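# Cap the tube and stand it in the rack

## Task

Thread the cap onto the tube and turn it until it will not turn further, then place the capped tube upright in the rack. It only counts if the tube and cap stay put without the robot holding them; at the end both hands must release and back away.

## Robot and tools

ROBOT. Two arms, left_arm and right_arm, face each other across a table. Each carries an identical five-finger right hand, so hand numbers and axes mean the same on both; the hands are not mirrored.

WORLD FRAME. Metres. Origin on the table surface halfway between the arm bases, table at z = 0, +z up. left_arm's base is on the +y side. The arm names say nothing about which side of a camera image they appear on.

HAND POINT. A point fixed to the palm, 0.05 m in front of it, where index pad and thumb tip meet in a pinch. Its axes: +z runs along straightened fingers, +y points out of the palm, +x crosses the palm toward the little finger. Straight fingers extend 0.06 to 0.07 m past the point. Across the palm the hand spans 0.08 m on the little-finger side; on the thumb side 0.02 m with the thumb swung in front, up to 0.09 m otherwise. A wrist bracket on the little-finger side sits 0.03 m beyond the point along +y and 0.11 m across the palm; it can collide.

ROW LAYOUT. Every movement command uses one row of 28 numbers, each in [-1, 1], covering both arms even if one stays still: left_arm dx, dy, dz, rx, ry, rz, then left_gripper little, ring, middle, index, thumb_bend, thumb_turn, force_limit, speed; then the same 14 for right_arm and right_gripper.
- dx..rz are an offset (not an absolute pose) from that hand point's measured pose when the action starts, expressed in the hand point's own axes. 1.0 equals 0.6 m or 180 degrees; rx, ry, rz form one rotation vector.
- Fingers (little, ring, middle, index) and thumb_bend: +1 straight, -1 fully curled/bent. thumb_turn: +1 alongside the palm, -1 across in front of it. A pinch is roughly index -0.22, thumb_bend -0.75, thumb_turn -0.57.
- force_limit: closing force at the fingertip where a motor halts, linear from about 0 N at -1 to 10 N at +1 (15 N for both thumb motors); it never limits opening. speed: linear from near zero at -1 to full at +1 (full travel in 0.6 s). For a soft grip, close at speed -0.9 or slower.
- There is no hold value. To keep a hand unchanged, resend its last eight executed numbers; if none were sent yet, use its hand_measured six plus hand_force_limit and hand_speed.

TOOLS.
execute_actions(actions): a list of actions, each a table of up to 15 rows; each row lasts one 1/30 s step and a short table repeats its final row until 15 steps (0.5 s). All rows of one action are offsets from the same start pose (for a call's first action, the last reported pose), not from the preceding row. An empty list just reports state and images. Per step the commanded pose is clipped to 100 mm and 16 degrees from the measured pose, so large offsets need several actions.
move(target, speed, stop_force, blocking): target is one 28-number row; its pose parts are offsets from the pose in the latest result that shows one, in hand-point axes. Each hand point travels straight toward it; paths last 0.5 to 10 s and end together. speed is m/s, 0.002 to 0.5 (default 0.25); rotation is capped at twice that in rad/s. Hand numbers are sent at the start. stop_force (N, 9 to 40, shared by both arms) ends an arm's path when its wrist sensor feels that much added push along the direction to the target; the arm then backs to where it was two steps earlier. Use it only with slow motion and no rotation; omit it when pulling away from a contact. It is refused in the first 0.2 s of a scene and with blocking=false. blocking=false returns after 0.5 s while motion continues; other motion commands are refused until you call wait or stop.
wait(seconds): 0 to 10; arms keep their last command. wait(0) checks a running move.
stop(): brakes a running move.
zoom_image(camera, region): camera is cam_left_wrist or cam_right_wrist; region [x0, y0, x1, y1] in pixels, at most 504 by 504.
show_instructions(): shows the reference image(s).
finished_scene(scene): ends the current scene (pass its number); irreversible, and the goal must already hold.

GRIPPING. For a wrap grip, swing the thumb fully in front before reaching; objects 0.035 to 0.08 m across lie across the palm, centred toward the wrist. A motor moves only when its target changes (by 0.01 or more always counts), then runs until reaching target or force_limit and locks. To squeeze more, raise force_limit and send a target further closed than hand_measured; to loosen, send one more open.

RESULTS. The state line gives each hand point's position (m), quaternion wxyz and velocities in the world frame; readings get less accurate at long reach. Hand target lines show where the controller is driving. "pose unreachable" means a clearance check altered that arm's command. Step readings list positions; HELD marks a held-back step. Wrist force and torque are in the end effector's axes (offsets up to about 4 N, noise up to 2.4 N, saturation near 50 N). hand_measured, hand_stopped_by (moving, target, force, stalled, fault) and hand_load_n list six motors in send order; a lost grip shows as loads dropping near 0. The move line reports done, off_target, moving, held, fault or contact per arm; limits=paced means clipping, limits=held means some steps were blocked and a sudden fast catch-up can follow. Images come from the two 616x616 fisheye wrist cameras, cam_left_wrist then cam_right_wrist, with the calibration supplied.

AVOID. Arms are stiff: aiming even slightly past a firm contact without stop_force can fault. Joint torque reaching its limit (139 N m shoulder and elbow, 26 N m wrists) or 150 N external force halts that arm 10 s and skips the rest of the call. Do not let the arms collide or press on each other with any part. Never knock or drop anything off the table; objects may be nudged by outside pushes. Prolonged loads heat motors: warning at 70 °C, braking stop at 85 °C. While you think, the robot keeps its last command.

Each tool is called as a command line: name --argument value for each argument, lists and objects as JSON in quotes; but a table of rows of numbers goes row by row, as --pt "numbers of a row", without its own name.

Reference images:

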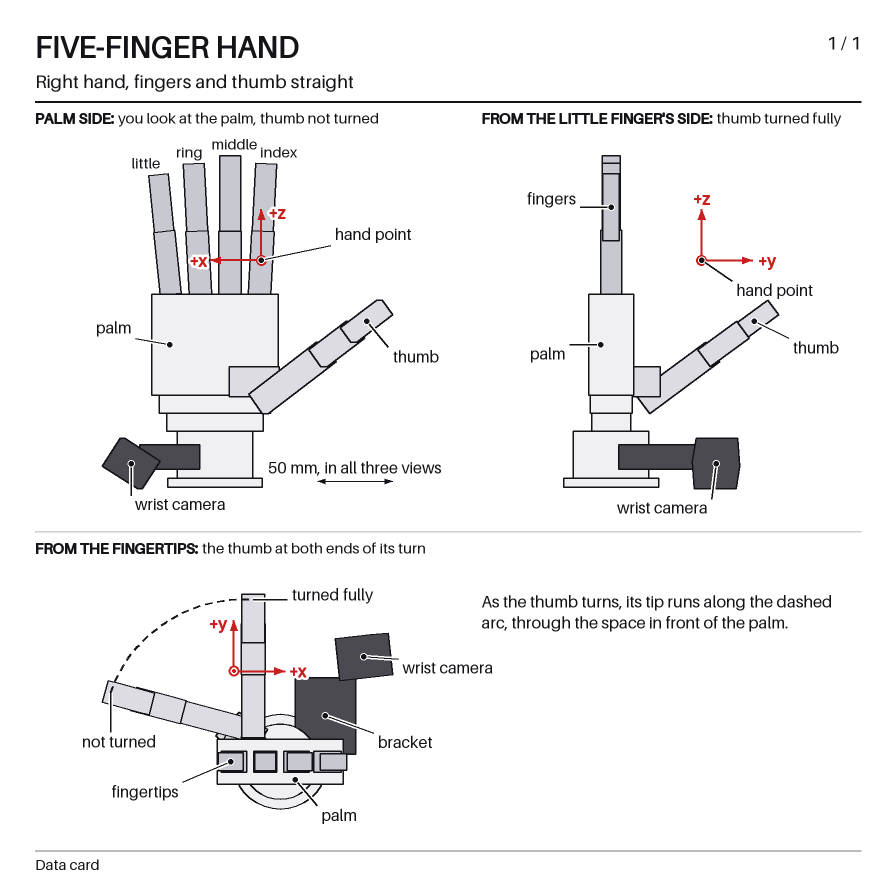

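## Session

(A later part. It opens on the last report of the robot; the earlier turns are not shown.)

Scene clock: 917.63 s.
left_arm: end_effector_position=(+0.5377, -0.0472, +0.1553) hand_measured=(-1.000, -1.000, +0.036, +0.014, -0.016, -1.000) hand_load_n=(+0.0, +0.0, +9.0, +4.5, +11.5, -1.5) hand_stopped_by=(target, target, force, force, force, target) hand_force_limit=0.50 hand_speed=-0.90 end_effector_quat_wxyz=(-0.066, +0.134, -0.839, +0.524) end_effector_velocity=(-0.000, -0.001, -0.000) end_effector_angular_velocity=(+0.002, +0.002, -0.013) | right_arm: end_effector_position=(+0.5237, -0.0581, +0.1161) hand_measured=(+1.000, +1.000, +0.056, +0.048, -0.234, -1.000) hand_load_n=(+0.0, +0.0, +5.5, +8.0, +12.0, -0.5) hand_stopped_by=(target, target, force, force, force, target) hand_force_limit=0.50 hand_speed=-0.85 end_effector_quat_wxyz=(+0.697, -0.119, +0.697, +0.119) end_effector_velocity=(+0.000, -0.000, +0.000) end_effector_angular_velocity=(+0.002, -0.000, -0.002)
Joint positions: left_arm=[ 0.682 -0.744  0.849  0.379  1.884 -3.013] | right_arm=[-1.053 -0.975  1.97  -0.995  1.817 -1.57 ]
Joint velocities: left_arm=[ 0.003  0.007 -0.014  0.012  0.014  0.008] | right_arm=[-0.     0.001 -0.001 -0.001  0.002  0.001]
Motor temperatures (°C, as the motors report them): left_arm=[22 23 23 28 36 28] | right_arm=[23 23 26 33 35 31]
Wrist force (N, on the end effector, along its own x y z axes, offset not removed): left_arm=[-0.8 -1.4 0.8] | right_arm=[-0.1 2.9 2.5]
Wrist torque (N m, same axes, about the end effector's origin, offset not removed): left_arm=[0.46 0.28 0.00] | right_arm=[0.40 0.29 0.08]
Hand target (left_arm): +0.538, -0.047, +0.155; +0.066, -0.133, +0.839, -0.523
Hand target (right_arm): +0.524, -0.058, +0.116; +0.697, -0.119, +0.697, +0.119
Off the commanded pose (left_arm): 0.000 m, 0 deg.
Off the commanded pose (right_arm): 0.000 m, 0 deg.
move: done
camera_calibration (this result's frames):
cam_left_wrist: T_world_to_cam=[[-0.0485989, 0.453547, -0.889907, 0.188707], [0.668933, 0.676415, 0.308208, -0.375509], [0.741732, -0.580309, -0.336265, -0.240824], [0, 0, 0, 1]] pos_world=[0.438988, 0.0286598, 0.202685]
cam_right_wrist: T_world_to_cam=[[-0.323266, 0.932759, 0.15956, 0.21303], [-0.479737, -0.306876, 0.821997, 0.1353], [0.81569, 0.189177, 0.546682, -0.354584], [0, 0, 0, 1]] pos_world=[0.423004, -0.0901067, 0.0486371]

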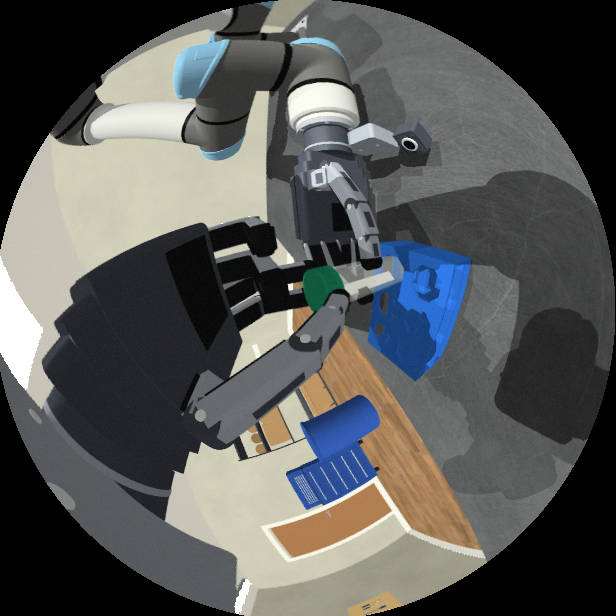

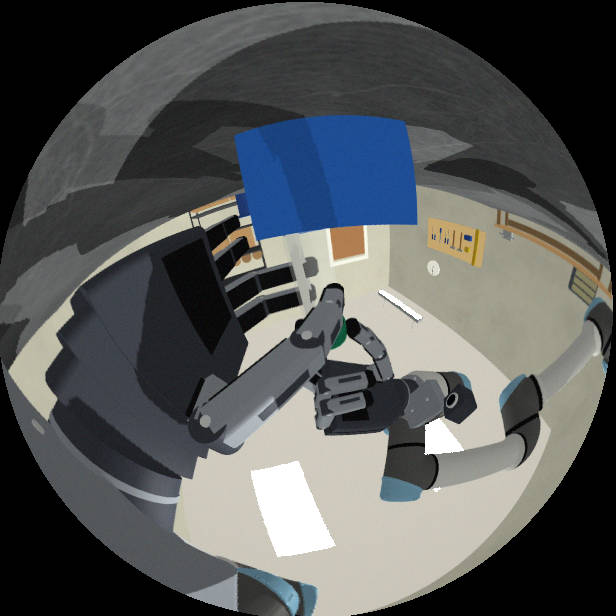

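Working. Repeat twice.

move --target '[0.0058,0.0045,-0.0096,0.0075,-0.2235,-0.1118,-1,-1,-0.34,-0.34,-0.44,-1,0.5,-0.9,0,0,0,0,0,0,1,1,0.18,0.18,-0.13,-1,0.6,0.8]' --speed 0.33

move --target '[0,0,0,0,0,0,-1,-1,-0.34,-0.34,-0.44,-1,0.5,-0.9,0,0,0,0,0,0,1,1,-0.35,-0.35,-0.55,-1,0.5,-0.85]'

move --target '[0.0035,-0.0046,0.0107,-0.0075,0.2235,0.1118,-1,-1,-0.34,-0.34,-0.44,-1,0.5,-0.9,0,0,0,0,0,0,1,1,-0.35,-0.35,-0.55,-1,0.5,-0.85]'

move --target '[0.0058,0.0045,-0.0096,0.0075,-0.2235,-0.1118,-1,-1,-0.34,-0.34,-0.44,-1,0.5,-0.9,0,0,0,0,0,0,1,1,0.18,0.18,-0.13,-1,0.6,0.8]' --speed 0.33

move --target '[0,0,0,0,0,0,-1,-1,-0.34,-0.34,-0.44,-1,0.5,-0.9,0,0,0,0,0,0,1,1,-0.35,-0.35,-0.55,-1,0.5,-0.85]'

zoom_image --camera "cam_left_wrist" --region '[290,240,390,340]'

move --target '[0.0035,-0.0046,0.0107,-0.0075,0.2235,0.1118,-1,-1,-0.34,-0.34,-0.44,-1,0.5,-0.9,0,0,0,0,0,0,1,1,-0.35,-0.35,-0.55,-1,0.5,-0.85]'

zoom_image --camera "cam_left_wrist" --region '[290,240,390,340]'

Scene clock: 944.07 s.
left_arm: end_effector_position=(+0.5324, -0.0422, +0.1555) hand_measured=(-1.000, -1.000, +0.036, +0.014, -0.016, -1.000) hand_load_n=(+0.0, +0.0, +8.5, +5.0, +11.0, +0.0) hand_stopped_by=(target, target, force, force, force, target) hand_force_limit=0.50 hand_speed=-0.90 end_effector_quat_wxyz=(-0.260, +0.445, -0.723, +0.460) end_effector_velocity=(+0.000, -0.000, -0.000) end_effector_angular_velocity=(+0.003, +0.004, +0.009) | right_arm: end_effector_position=(+0.5237, -0.0581, +0.1161) hand_measured=(+1.000, +1.000, +0.180, +0.180, -0.130, -1.000) hand_load_n=(+0.0, +0.0, +0.0, +0.0, +0.0, +0.0) hand_stopped_by=(target, target, target, target, target, target) hand_force_limit=0.60 hand_speed=0.80 end_effector_quat_wxyz=(+0.697, -0.119, +0.697, +0.119) end_effector_velocity=(-0.001, -0.001, -0.001) end_effector_angular_velocity=(-0.000, +0.001, -0.001)
Joint positions: left_arm=[ 0.459 -0.697  0.773  0.48   0.992 -3.506] | right_arm=[-1.053 -0.975  1.97  -0.995  1.817 -1.57 ]
Joint velocities: left_arm=[-0.001  0.009 -0.018  0.017 -0.007 -0.008] | right_arm=[ 0.     0.     0.002 -0.002  0.001 -0.   ]
Motor temperatures (°C, as the motors report them): left_arm=[22 23 23 28 36 28] | right_arm=[23 23 26 33 35 31]
Wrist force (N, on the end effector, along its own x y z axes, offset not removed): left_arm=[-3.7 1.3 0.5] | right_arm=[-2.7 -2.4 0.5]
Wrist torque (N m, same axes, about the end effector's origin, offset not removed): left_arm=[0.43 0.43 -0.31] | right_arm=[-0.36 0.37 -0.19]
Hand target (left_arm): +0.532, -0.042, +0.155; +0.260, -0.445, +0.723, -0.459
Hand target (right_arm): +0.524, -0.058, +0.116; +0.697, -0.119, +0.697, +0.119
Off the commanded pose (left_arm): 0.000 m, 0 deg.
Off the commanded pose (right_arm): 0.000 m, 0 deg.
move: done
camera_calibration (this result's frames):
cam_left_wrist: T_world_to_cam=[[-0.355921, 0.28288, -0.890673, 0.342909], [-0.00416147, 0.952596, 0.30421, -0.00479851], [0.934507, 0.111981, -0.337872, -0.307133], [0, 0, 0, 1]] pos_world=[0.409046, -0.0580382, 0.203108]
cam_right_wrist: T_world_to_cam=[[-0.323256, 0.932764, 0.159552, 0.213032], [-0.479715, -0.306857, 0.822017, 0.135306], [0.815708, 0.189182, 0.546654, -0.354575], [0, 0, 0, 1]] pos_world=[0.423002, -0.0901098, 0.0486159]

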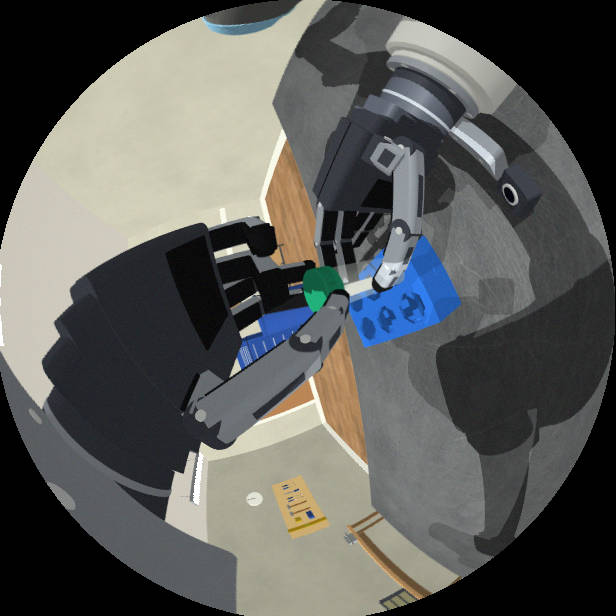

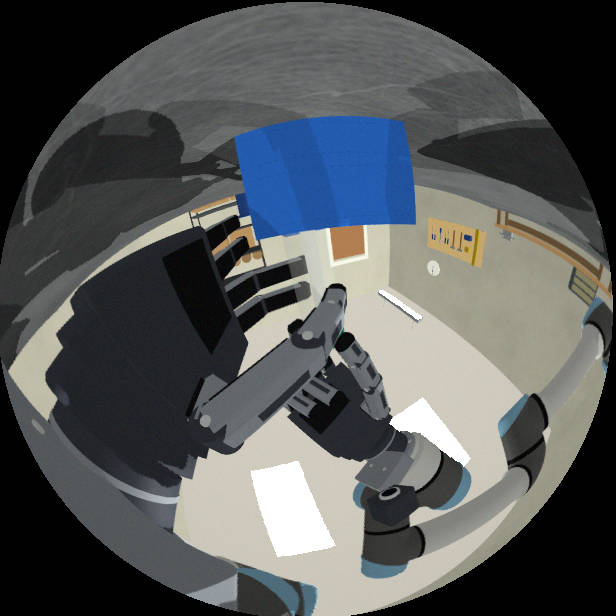

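Scene clock: 945.17 s.
left_arm: end_effector_position=(+0.5324, -0.0422, +0.1555) hand_measured=(-1.000, -1.000, +0.036, +0.014, -0.016, -1.000) hand_load_n=(+0.0, +0.0, +8.0, +4.5, +10.5, -1.0) hand_stopped_by=(target, target, force, force, force, target) hand_force_limit=0.50 hand_speed=-0.90 end_effector_quat_wxyz=(-0.260, +0.445, -0.723, +0.460) end_effector_velocity=(+0.001, +0.001, +0.000) end_effector_angular_velocity=(+0.000, +0.000, +0.002) | right_arm: end_effector_position=(+0.5237, -0.0581, +0.1161) hand_measured=(+1.000, +1.000, +0.052, +0.050, -0.236, -1.000) hand_load_n=(+0.0, +0.0, +10.0, +8.0, +11.0, +1.0) hand_stopped_by=(target, target, force, force, force, target) hand_force_limit=0.50 hand_speed=-0.85 end_effector_quat_wxyz=(+0.697, -0.119, +0.697, +0.119) end_effector_velocity=(+0.000, -0.000, -0.000) end_effector_angular_velocity=(-0.002, -0.001, -0.001)
Joint positions: left_arm=[ 0.459 -0.697  0.773  0.48   0.992 -3.506] | right_arm=[-1.053 -0.975  1.97  -0.995  1.817 -1.57 ]
Joint velocities: left_arm=[ 0.002 -0.    -0.001  0.001  0.    -0.   ] | right_arm=[-0.     0.001 -0.    -0.001  0.001 -0.002]
Motor temperatures (°C, as the motors report them): left_arm=[22 23 23 28 36 28] | right_arm=[23 23 26 33 35 31]
Wrist force (N, on the end effector, along its own x y z axes, offset not removed): left_arm=[1.1 -0.1 -4.6] | right_arm=[-0.2 -3.8 3.4]
Wrist torque (N m, same axes, about the end effector's origin, offset not removed): left_arm=[0.26 -0.03 0.01] | right_arm=[-0.16 0.64 -0.27]
Hand target (left_arm): +0.532, -0.042, +0.155; +0.260, -0.445, +0.723, -0.460
Hand target (right_arm): +0.524, -0.058, +0.116; +0.697, -0.119, +0.697, +0.119
Off the commanded pose (left_arm): 0.000 m, 0 deg.
Off the commanded pose (right_arm): 0.000 m, 0 deg.
move: done
camera_calibration (this result's frames):
cam_left_wrist: T_world_to_cam=[[-0.355917, 0.282895, -0.89067, 0.342904], [-0.00409522, 0.952599, 0.304201, -0.00480587], [0.934509, 0.111918, -0.337888, -0.307107], [0, 0, 0, 1]] pos_world=[0.40902, -0.058057, 0.203109]
cam_right_wrist: T_world_to_cam=[[-0.323259, 0.932763, 0.159552, 0.213033], [-0.479714, -0.306858, 0.822017, 0.135306], [0.815707, 0.189185, 0.546654, -0.354574], [0, 0, 0, 1]] pos_world=[0.423001, -0.0901094, 0.048616]

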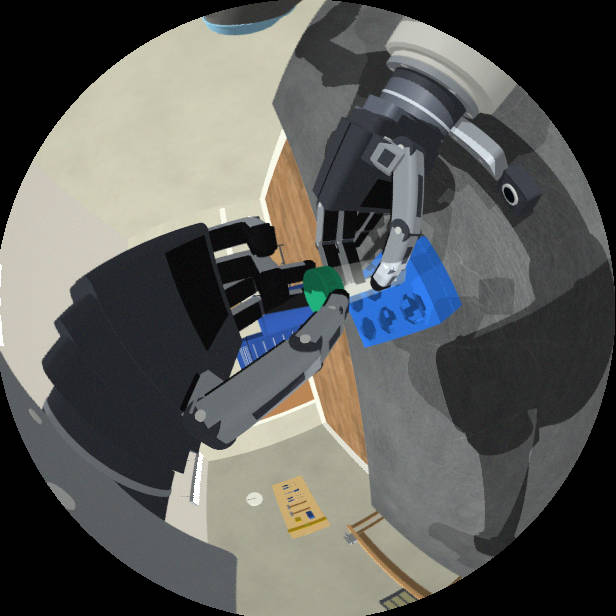

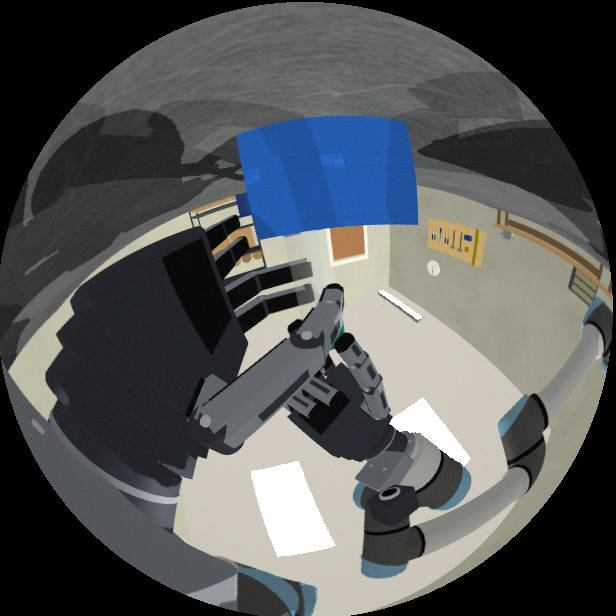

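Scene clock: 947.23 s.
left_arm: end_effector_position=(+0.5376, -0.0473, +0.1552) hand_measured=(-1.000, -1.000, +0.036, +0.014, -0.016, -1.000) hand_load_n=(+0.0, +0.0, +9.0, +5.0, +11.0, -1.5) hand_stopped_by=(target, target, force, force, force, target) hand_force_limit=0.50 hand_speed=-0.90 end_effector_quat_wxyz=(-0.067, +0.134, -0.839, +0.524) end_effector_velocity=(+0.001, +0.000, +0.000) end_effector_angular_velocity=(+0.003, +0.002, -0.011) | right_arm: end_effector_position=(+0.5237, -0.0581, +0.1161) hand_measured=(+1.000, +1.000, +0.052, +0.050, -0.234, -1.000) hand_load_n=(+0.0, +0.0, +7.0, +6.0, +13.0, +0.0) hand_stopped_by=(target, target, force, force, force, target) hand_force_limit=0.50 hand_speed=-0.85 end_effector_quat_wxyz=(+0.697, -0.119, +0.697, +0.119) end_effector_velocity=(-0.000, -0.000, -0.000) end_effector_angular_velocity=(+0.000, +0.001, +0.000)
Joint positions: left_arm=[ 0.682 -0.744  0.85   0.378  1.883 -3.013] | right_arm=[-1.053 -0.975  1.97  -0.995  1.817 -1.57 ]
Joint velocities: left_arm=[ 0.004  0.008 -0.015  0.013  0.013  0.007] | right_arm=[ 0.  0.  0. -0. -0.  0.]
Motor temperatures (°C, as the motors report them): left_arm=[22 23 23 28 36 28] | right_arm=[23 23 26 33 35 31]
Wrist force (N, on the end effector, along its own x y z axes, offset not removed): left_arm=[-3.6 -0.4 3.4] | right_arm=[3.4 0.4 3.8]
Wrist torque (N m, same axes, about the end effector's origin, offset not removed): left_arm=[0.88 0.57 -0.24] | right_arm=[-0.64 -0.23 -0.03]
Hand target (left_arm): +0.538, -0.047, +0.155; +0.066, -0.133, +0.839, -0.524
Hand target (right_arm): +0.524, -0.058, +0.116; +0.697, -0.119, +0.697, +0.119
Off the commanded pose (left_arm): 0.000 m, 0 deg.
Off the commanded pose (right_arm): 0.000 m, 0 deg.
move: done
camera_calibration (this result's frames):
cam_left_wrist: T_world_to_cam=[[-0.0481909, 0.452982, -0.890216, 0.188492], [0.668573, 0.676781, 0.308185, -0.375208], [0.742084, -0.580322, -0.335466, -0.241113], [0, 0, 0, 1]] pos_world=[0.438864, 0.0286266, 0.202547]
cam_right_wrist: T_world_to_cam=[[-0.32328, 0.932755, 0.159556, 0.213037], [-0.479719, -0.306875, 0.822008, 0.135305], [0.815696, 0.189197, 0.546667, -0.35457], [0, 0, 0, 1]] pos_world=[0.423001, -0.0901058, 0.0486185]

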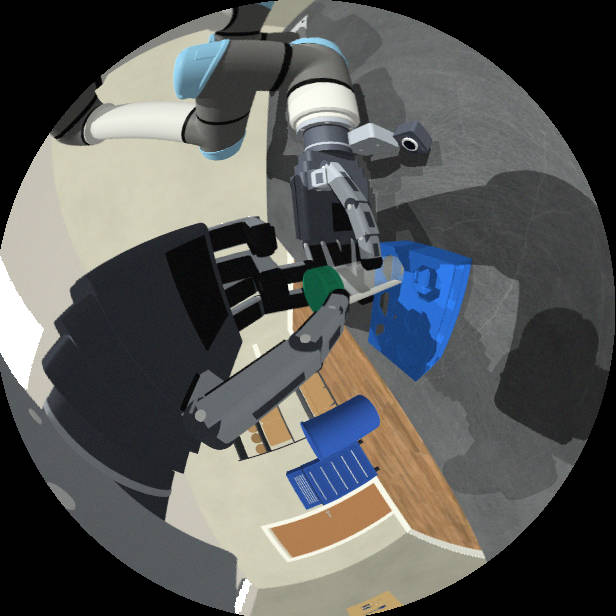

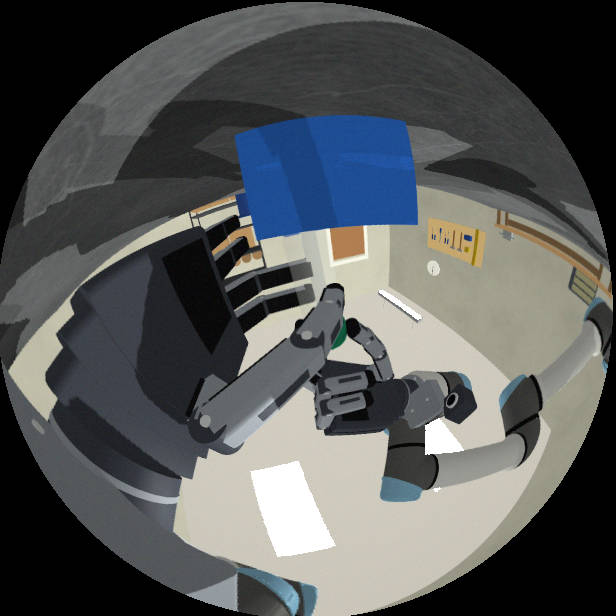

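Scene clock: 949.00 s.
left_arm: end_effector_position=(+0.5324, -0.0422, +0.1554) hand_measured=(-1.000, -1.000, +0.036, +0.014, -0.016, -1.000) hand_load_n=(+0.0, +0.0, +8.5, +4.5, +11.0, +0.0) hand_stopped_by=(target, target, force, force, force, target) hand_force_limit=0.50 hand_speed=-0.90 end_effector_quat_wxyz=(-0.260, +0.445, -0.723, +0.460) end_effector_velocity=(+0.001, -0.000, +0.000) end_effector_angular_velocity=(+0.002, +0.003, +0.010) | right_arm: end_effector_position=(+0.5237, -0.0581, +0.1161) hand_measured=(+1.000, +1.000, +0.180, +0.180, -0.130, -1.000) hand_load_n=(+0.0, +0.0, +0.0, +0.0, +0.0, +0.0) hand_stopped_by=(target, target, target, target, target, target) hand_force_limit=0.60 hand_speed=0.80 end_effector_quat_wxyz=(+0.697, -0.119, +0.697, +0.119) end_effector_velocity=(-0.000, -0.000, -0.001) end_effector_angular_velocity=(-0.000, +0.001, +0.001)
Joint positions: left_arm=[ 0.459 -0.698  0.775  0.479  0.992 -3.506] | right_arm=[-1.053 -0.975  1.97  -0.995  1.817 -1.57 ]
Joint velocities: left_arm=[-0.001  0.009 -0.018  0.017 -0.009 -0.008] | right_arm=[ 0.     0.     0.001  0.    -0.001  0.001]
Motor temperatures (°C, as the motors report them): left_arm=[22 23 23 28 36 28] | right_arm=[23 23 26 33 35 31]
Wrist force (N, on the end effector, along its own x y z axes, offset not removed): left_arm=[-2.9 3.4 -0.9] | right_arm=[-4.4 1.1 2.3]
Wrist torque (N m, same axes, about the end effector's origin, offset not removed): left_arm=[0.74 0.36 -0.24] | right_arm=[0.00 0.51 0.08]
Hand target (left_arm): +0.532, -0.042, +0.155; +0.260, -0.445, +0.723, -0.460
Hand target (right_arm): +0.524, -0.058, +0.116; +0.697, -0.119, +0.697, +0.119
Off the commanded pose (left_arm): 0.000 m, 0 deg.
Off the commanded pose (right_arm): 0.000 m, 0 deg.
move: done
camera_calibration (this result's frames):
cam_left_wrist: T_world_to_cam=[[-0.35547, 0.282236, -0.891058, 0.342649], [-0.00459353, 0.952782, 0.303619, -0.00442104], [0.934677, 0.11202, -0.337389, -0.307233], [0, 0, 0, 1]] pos_world=[0.408944, -0.0580793, 0.203006]
cam_right_wrist: T_world_to_cam=[[-0.323279, 0.932756, 0.159554, 0.213037], [-0.479713, -0.306872, 0.822013, 0.135304], [0.8157, 0.189199, 0.546661, -0.35457], [0, 0, 0, 1]] pos_world=[0.423, -0.0901064, 0.0486172]

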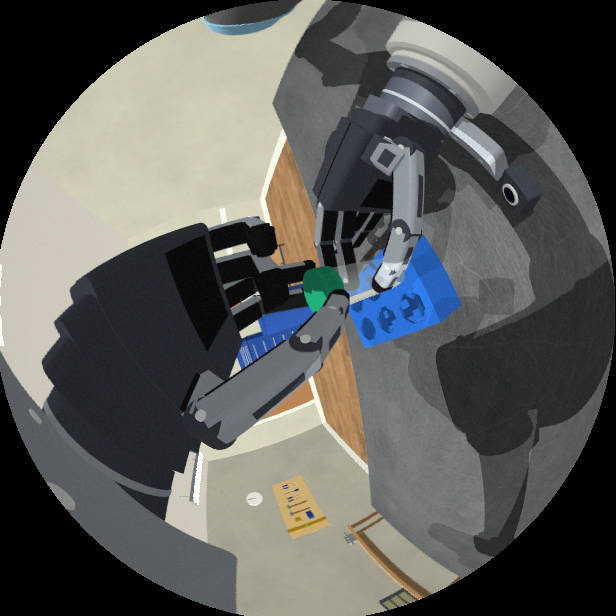

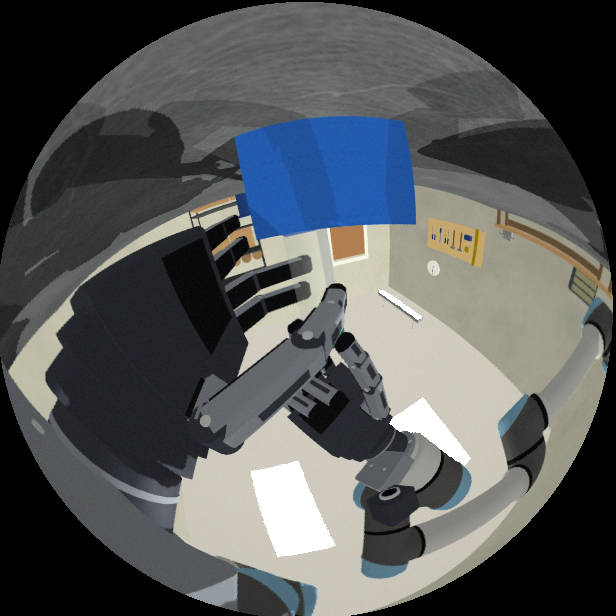

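Scene clock: 950.03 s.
left_arm: end_effector_position=(+0.5323, -0.0423, +0.1554) hand_measured=(-1.000, -1.000, +0.036, +0.014, -0.016, -1.000) hand_load_n=(+0.0, +0.0, +7.5, +4.5, +11.0, -1.5) hand_stopped_by=(target, target, force, force, force, target) hand_force_limit=0.50 hand_speed=-0.90 end_effector_quat_wxyz=(-0.260, +0.445, -0.723, +0.460) end_effector_velocity=(-0.000, -0.000, +0.000) end_effector_angular_velocity=(-0.000, -0.001, +0.000) | right_arm: end_effector_position=(+0.5237, -0.0582, +0.1161) hand_measured=(+1.000, +1.000, +0.050, +0.042, -0.226, -1.000) hand_load_n=(+0.0, +0.0, +8.5, +10.5, +10.5, +0.5) hand_stopped_by=(target, target, force, force, force, target) hand_force_limit=0.50 hand_speed=-0.85 end_effector_quat_wxyz=(+0.697, -0.119, +0.697, +0.119) end_effector_velocity=(+0.000, +0.000, +0.000) end_effector_angular_velocity=(+0.000, -0.001, +0.000)
Joint positions: left_arm=[ 0.459 -0.698  0.775  0.479  0.992 -3.506] | right_arm=[-1.053 -0.975  1.97  -0.995  1.817 -1.57 ]
Joint velocities: left_arm=[-0.001 -0.    -0.    -0.    -0.001 -0.   ] | right_arm=[ 0.     0.    -0.    -0.001 -0.    -0.   ]
Motor temperatures (°C, as the motors report them): left_arm=[22 23 23 28 36 28] | right_arm=[23 23 26 33 35 31]
Wrist force (N, on the end effector, along its own x y z axes, offset not removed): left_arm=[2.7 2.5 -6.2] | right_arm=[-0.5 -1.9 8.6]
Wrist torque (N m, same axes, about the end effector's origin, offset not removed): left_arm=[0.38 0.00 0.04] | right_arm=[-0.02 0.57 -0.23]
Hand target (left_arm): +0.532, -0.042, +0.155; +0.260, -0.445, +0.723, -0.460
Hand target (right_arm): +0.524, -0.058, +0.116; +0.697, -0.119, +0.697, +0.119
Off the commanded pose (left_arm): 0.000 m, 0 deg.
Off the commanded pose (right_arm): 0.000 m, 0 deg.
move: done
camera_calibration (this result's frames):
cam_left_wrist: T_world_to_cam=[[-0.35547, 0.282256, -0.891051, 0.342644], [-0.00452181, 0.952784, 0.303615, -0.00443241], [0.934677, 0.111955, -0.337409, -0.307204], [0, 0, 0, 1]] pos_world=[0.408916, -0.0580973, 0.203006]
cam_right_wrist: T_world_to_cam=[[-0.323233, 0.932772, 0.159554, 0.213026], [-0.479729, -0.306848, 0.822012, 0.135313], [0.815709, 0.189159, 0.546661, -0.354581], [0, 0, 0, 1]] pos_world=[0.423005, -0.0901121, 0.0486174]

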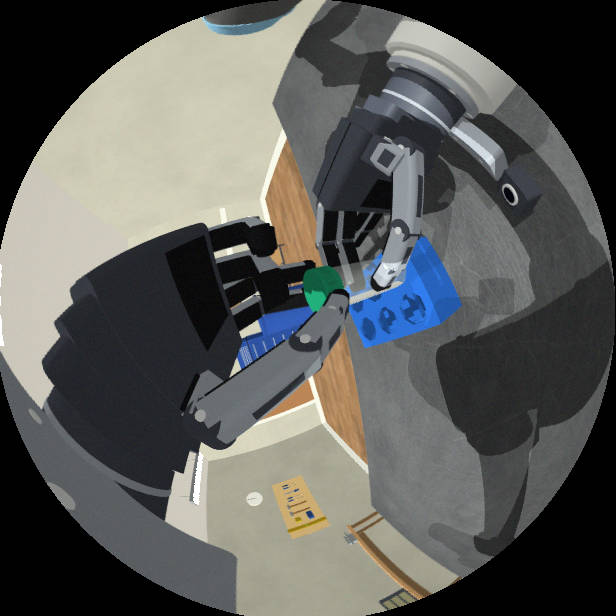

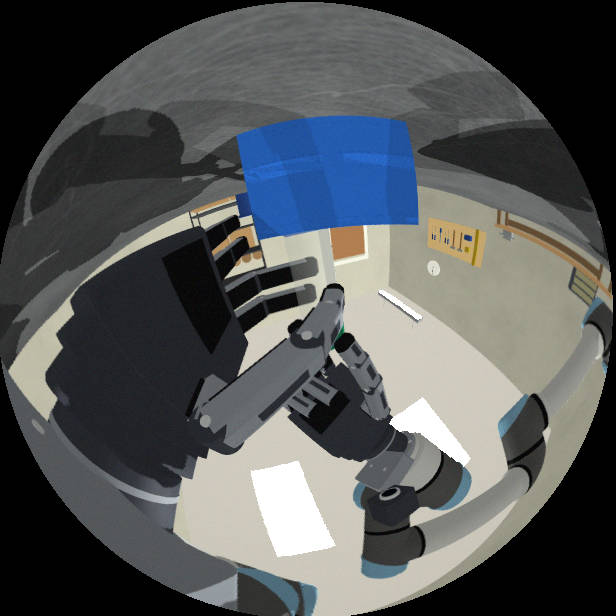

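Region (290, 240, 390, 340) of cam_left_wrist's 616x616 image, scaled by 5.040, with more detail than that image has.

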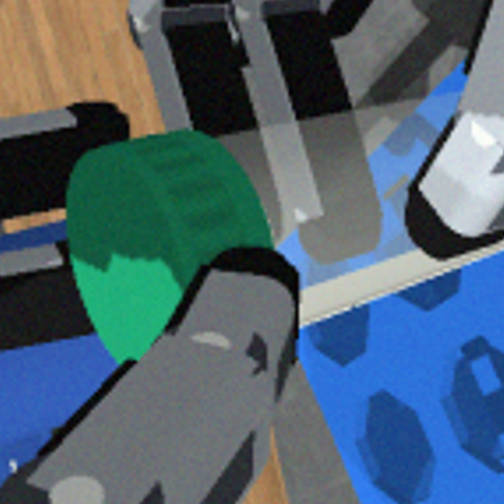

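Scene clock: 952.10 s.
left_arm: end_effector_position=(+0.5375, -0.0473, +0.1552) hand_measured=(-1.000, -1.000, +0.036, +0.014, -0.016, -1.000) hand_load_n=(+0.0, +0.0, +9.5, +4.5, +11.0, -2.0) hand_stopped_by=(target, target, force, force, force, target) hand_force_limit=0.50 hand_speed=-0.90 end_effector_quat_wxyz=(-0.067, +0.134, -0.838, +0.524) end_effector_velocity=(+0.000, -0.000, +0.000) end_effector_angular_velocity=(+0.002, +0.001, -0.012) | right_arm: end_effector_position=(+0.5237, -0.0581, +0.1161) hand_measured=(+1.000, +1.000, +0.050, +0.042, -0.224, -1.000) hand_load_n=(+0.0, +0.0, +5.5, +8.0, +12.5, +0.0) hand_stopped_by=(target, target, force, force, force, target) hand_force_limit=0.50 hand_speed=-0.85 end_effector_quat_wxyz=(+0.697, -0.119, +0.697, +0.119) end_effector_velocity=(+0.000, +0.000, +0.001) end_effector_angular_velocity=(+0.001, -0.001, +0.001)
Joint positions: left_arm=[ 0.682 -0.745  0.852  0.376  1.883 -3.013] | right_arm=[-1.053 -0.975  1.97  -0.995  1.817 -1.57 ]
Joint velocities: left_arm=[ 0.004  0.007 -0.015  0.012  0.014  0.008] | right_arm=[ 0.    -0.    -0.001 -0.001 -0.001 -0.   ]
Motor temperatures (°C, as the motors report them): left_arm=[22 23 23 28 36 28] | right_arm=[23 23 26 33 35 31]
Wrist force (N, on the end effector, along its own x y z axes, offset not removed): left_arm=[0.1 -3.6 1.0] | right_arm=[-2.2 0.6 3.4]
Wrist torque (N m, same axes, about the end effector's origin, offset not removed): left_arm=[0.46 0.33 -0.29] | right_arm=[-0.33 1.04 -0.26]
Hand target (left_arm): +0.538, -0.047, +0.155; +0.067, -0.133, +0.839, -0.524
Hand target (right_arm): +0.524, -0.058, +0.116; +0.697, -0.119, +0.697, +0.119
Off the commanded pose (left_arm): 0.000 m, 0 deg.
Off the commanded pose (right_arm): 0.000 m, 0 deg.
move: done
camera_calibration (this result's frames):
cam_left_wrist: T_world_to_cam=[[-0.0477893, 0.452426, -0.89052, 0.18828], [0.668217, 0.677143, 0.308161, -0.374908], [0.74243, -0.580334, -0.334679, -0.241396], [0, 0, 0, 1]] pos_world=[0.438738, 0.0285937, 0.202409]
cam_right_wrist: T_world_to_cam=[[-0.323257, 0.932763, 0.159554, 0.213032], [-0.479721, -0.306861, 0.822013, 0.135308], [0.815704, 0.18918, 0.546661, -0.354575], [0, 0, 0, 1]] pos_world=[0.423002, -0.0901091, 0.0486173]

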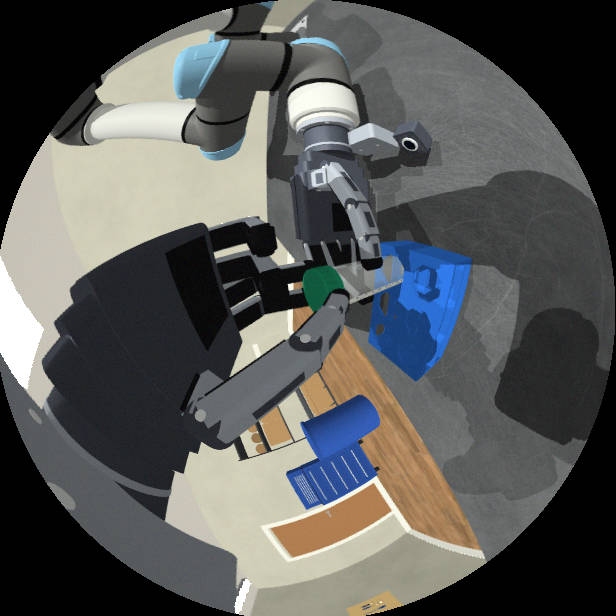

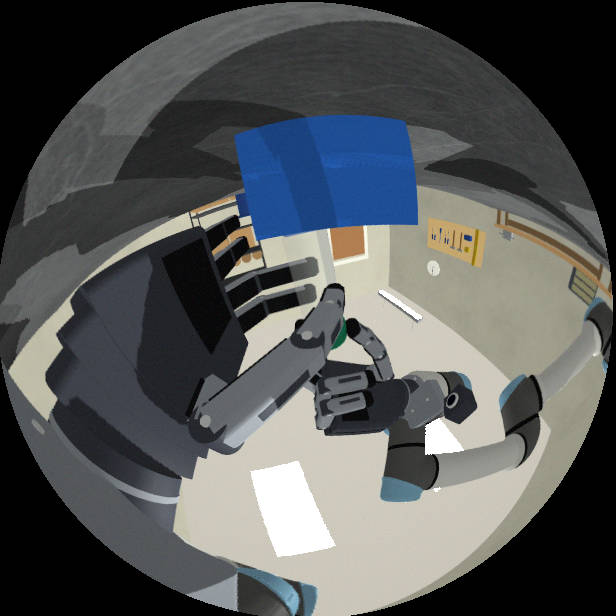

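Region (290, 240, 390, 340) of cam_left_wrist's 616x616 image, scaled by 5.040, with more detail than that image has.

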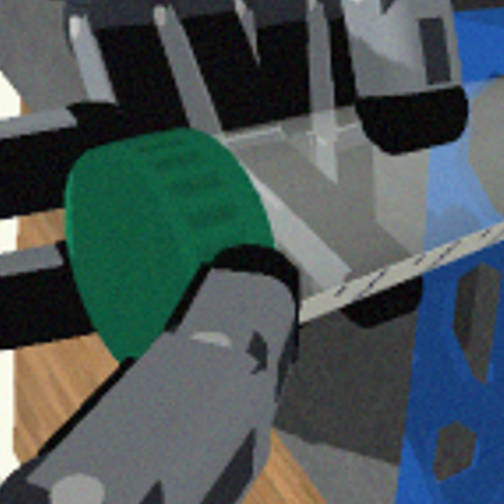

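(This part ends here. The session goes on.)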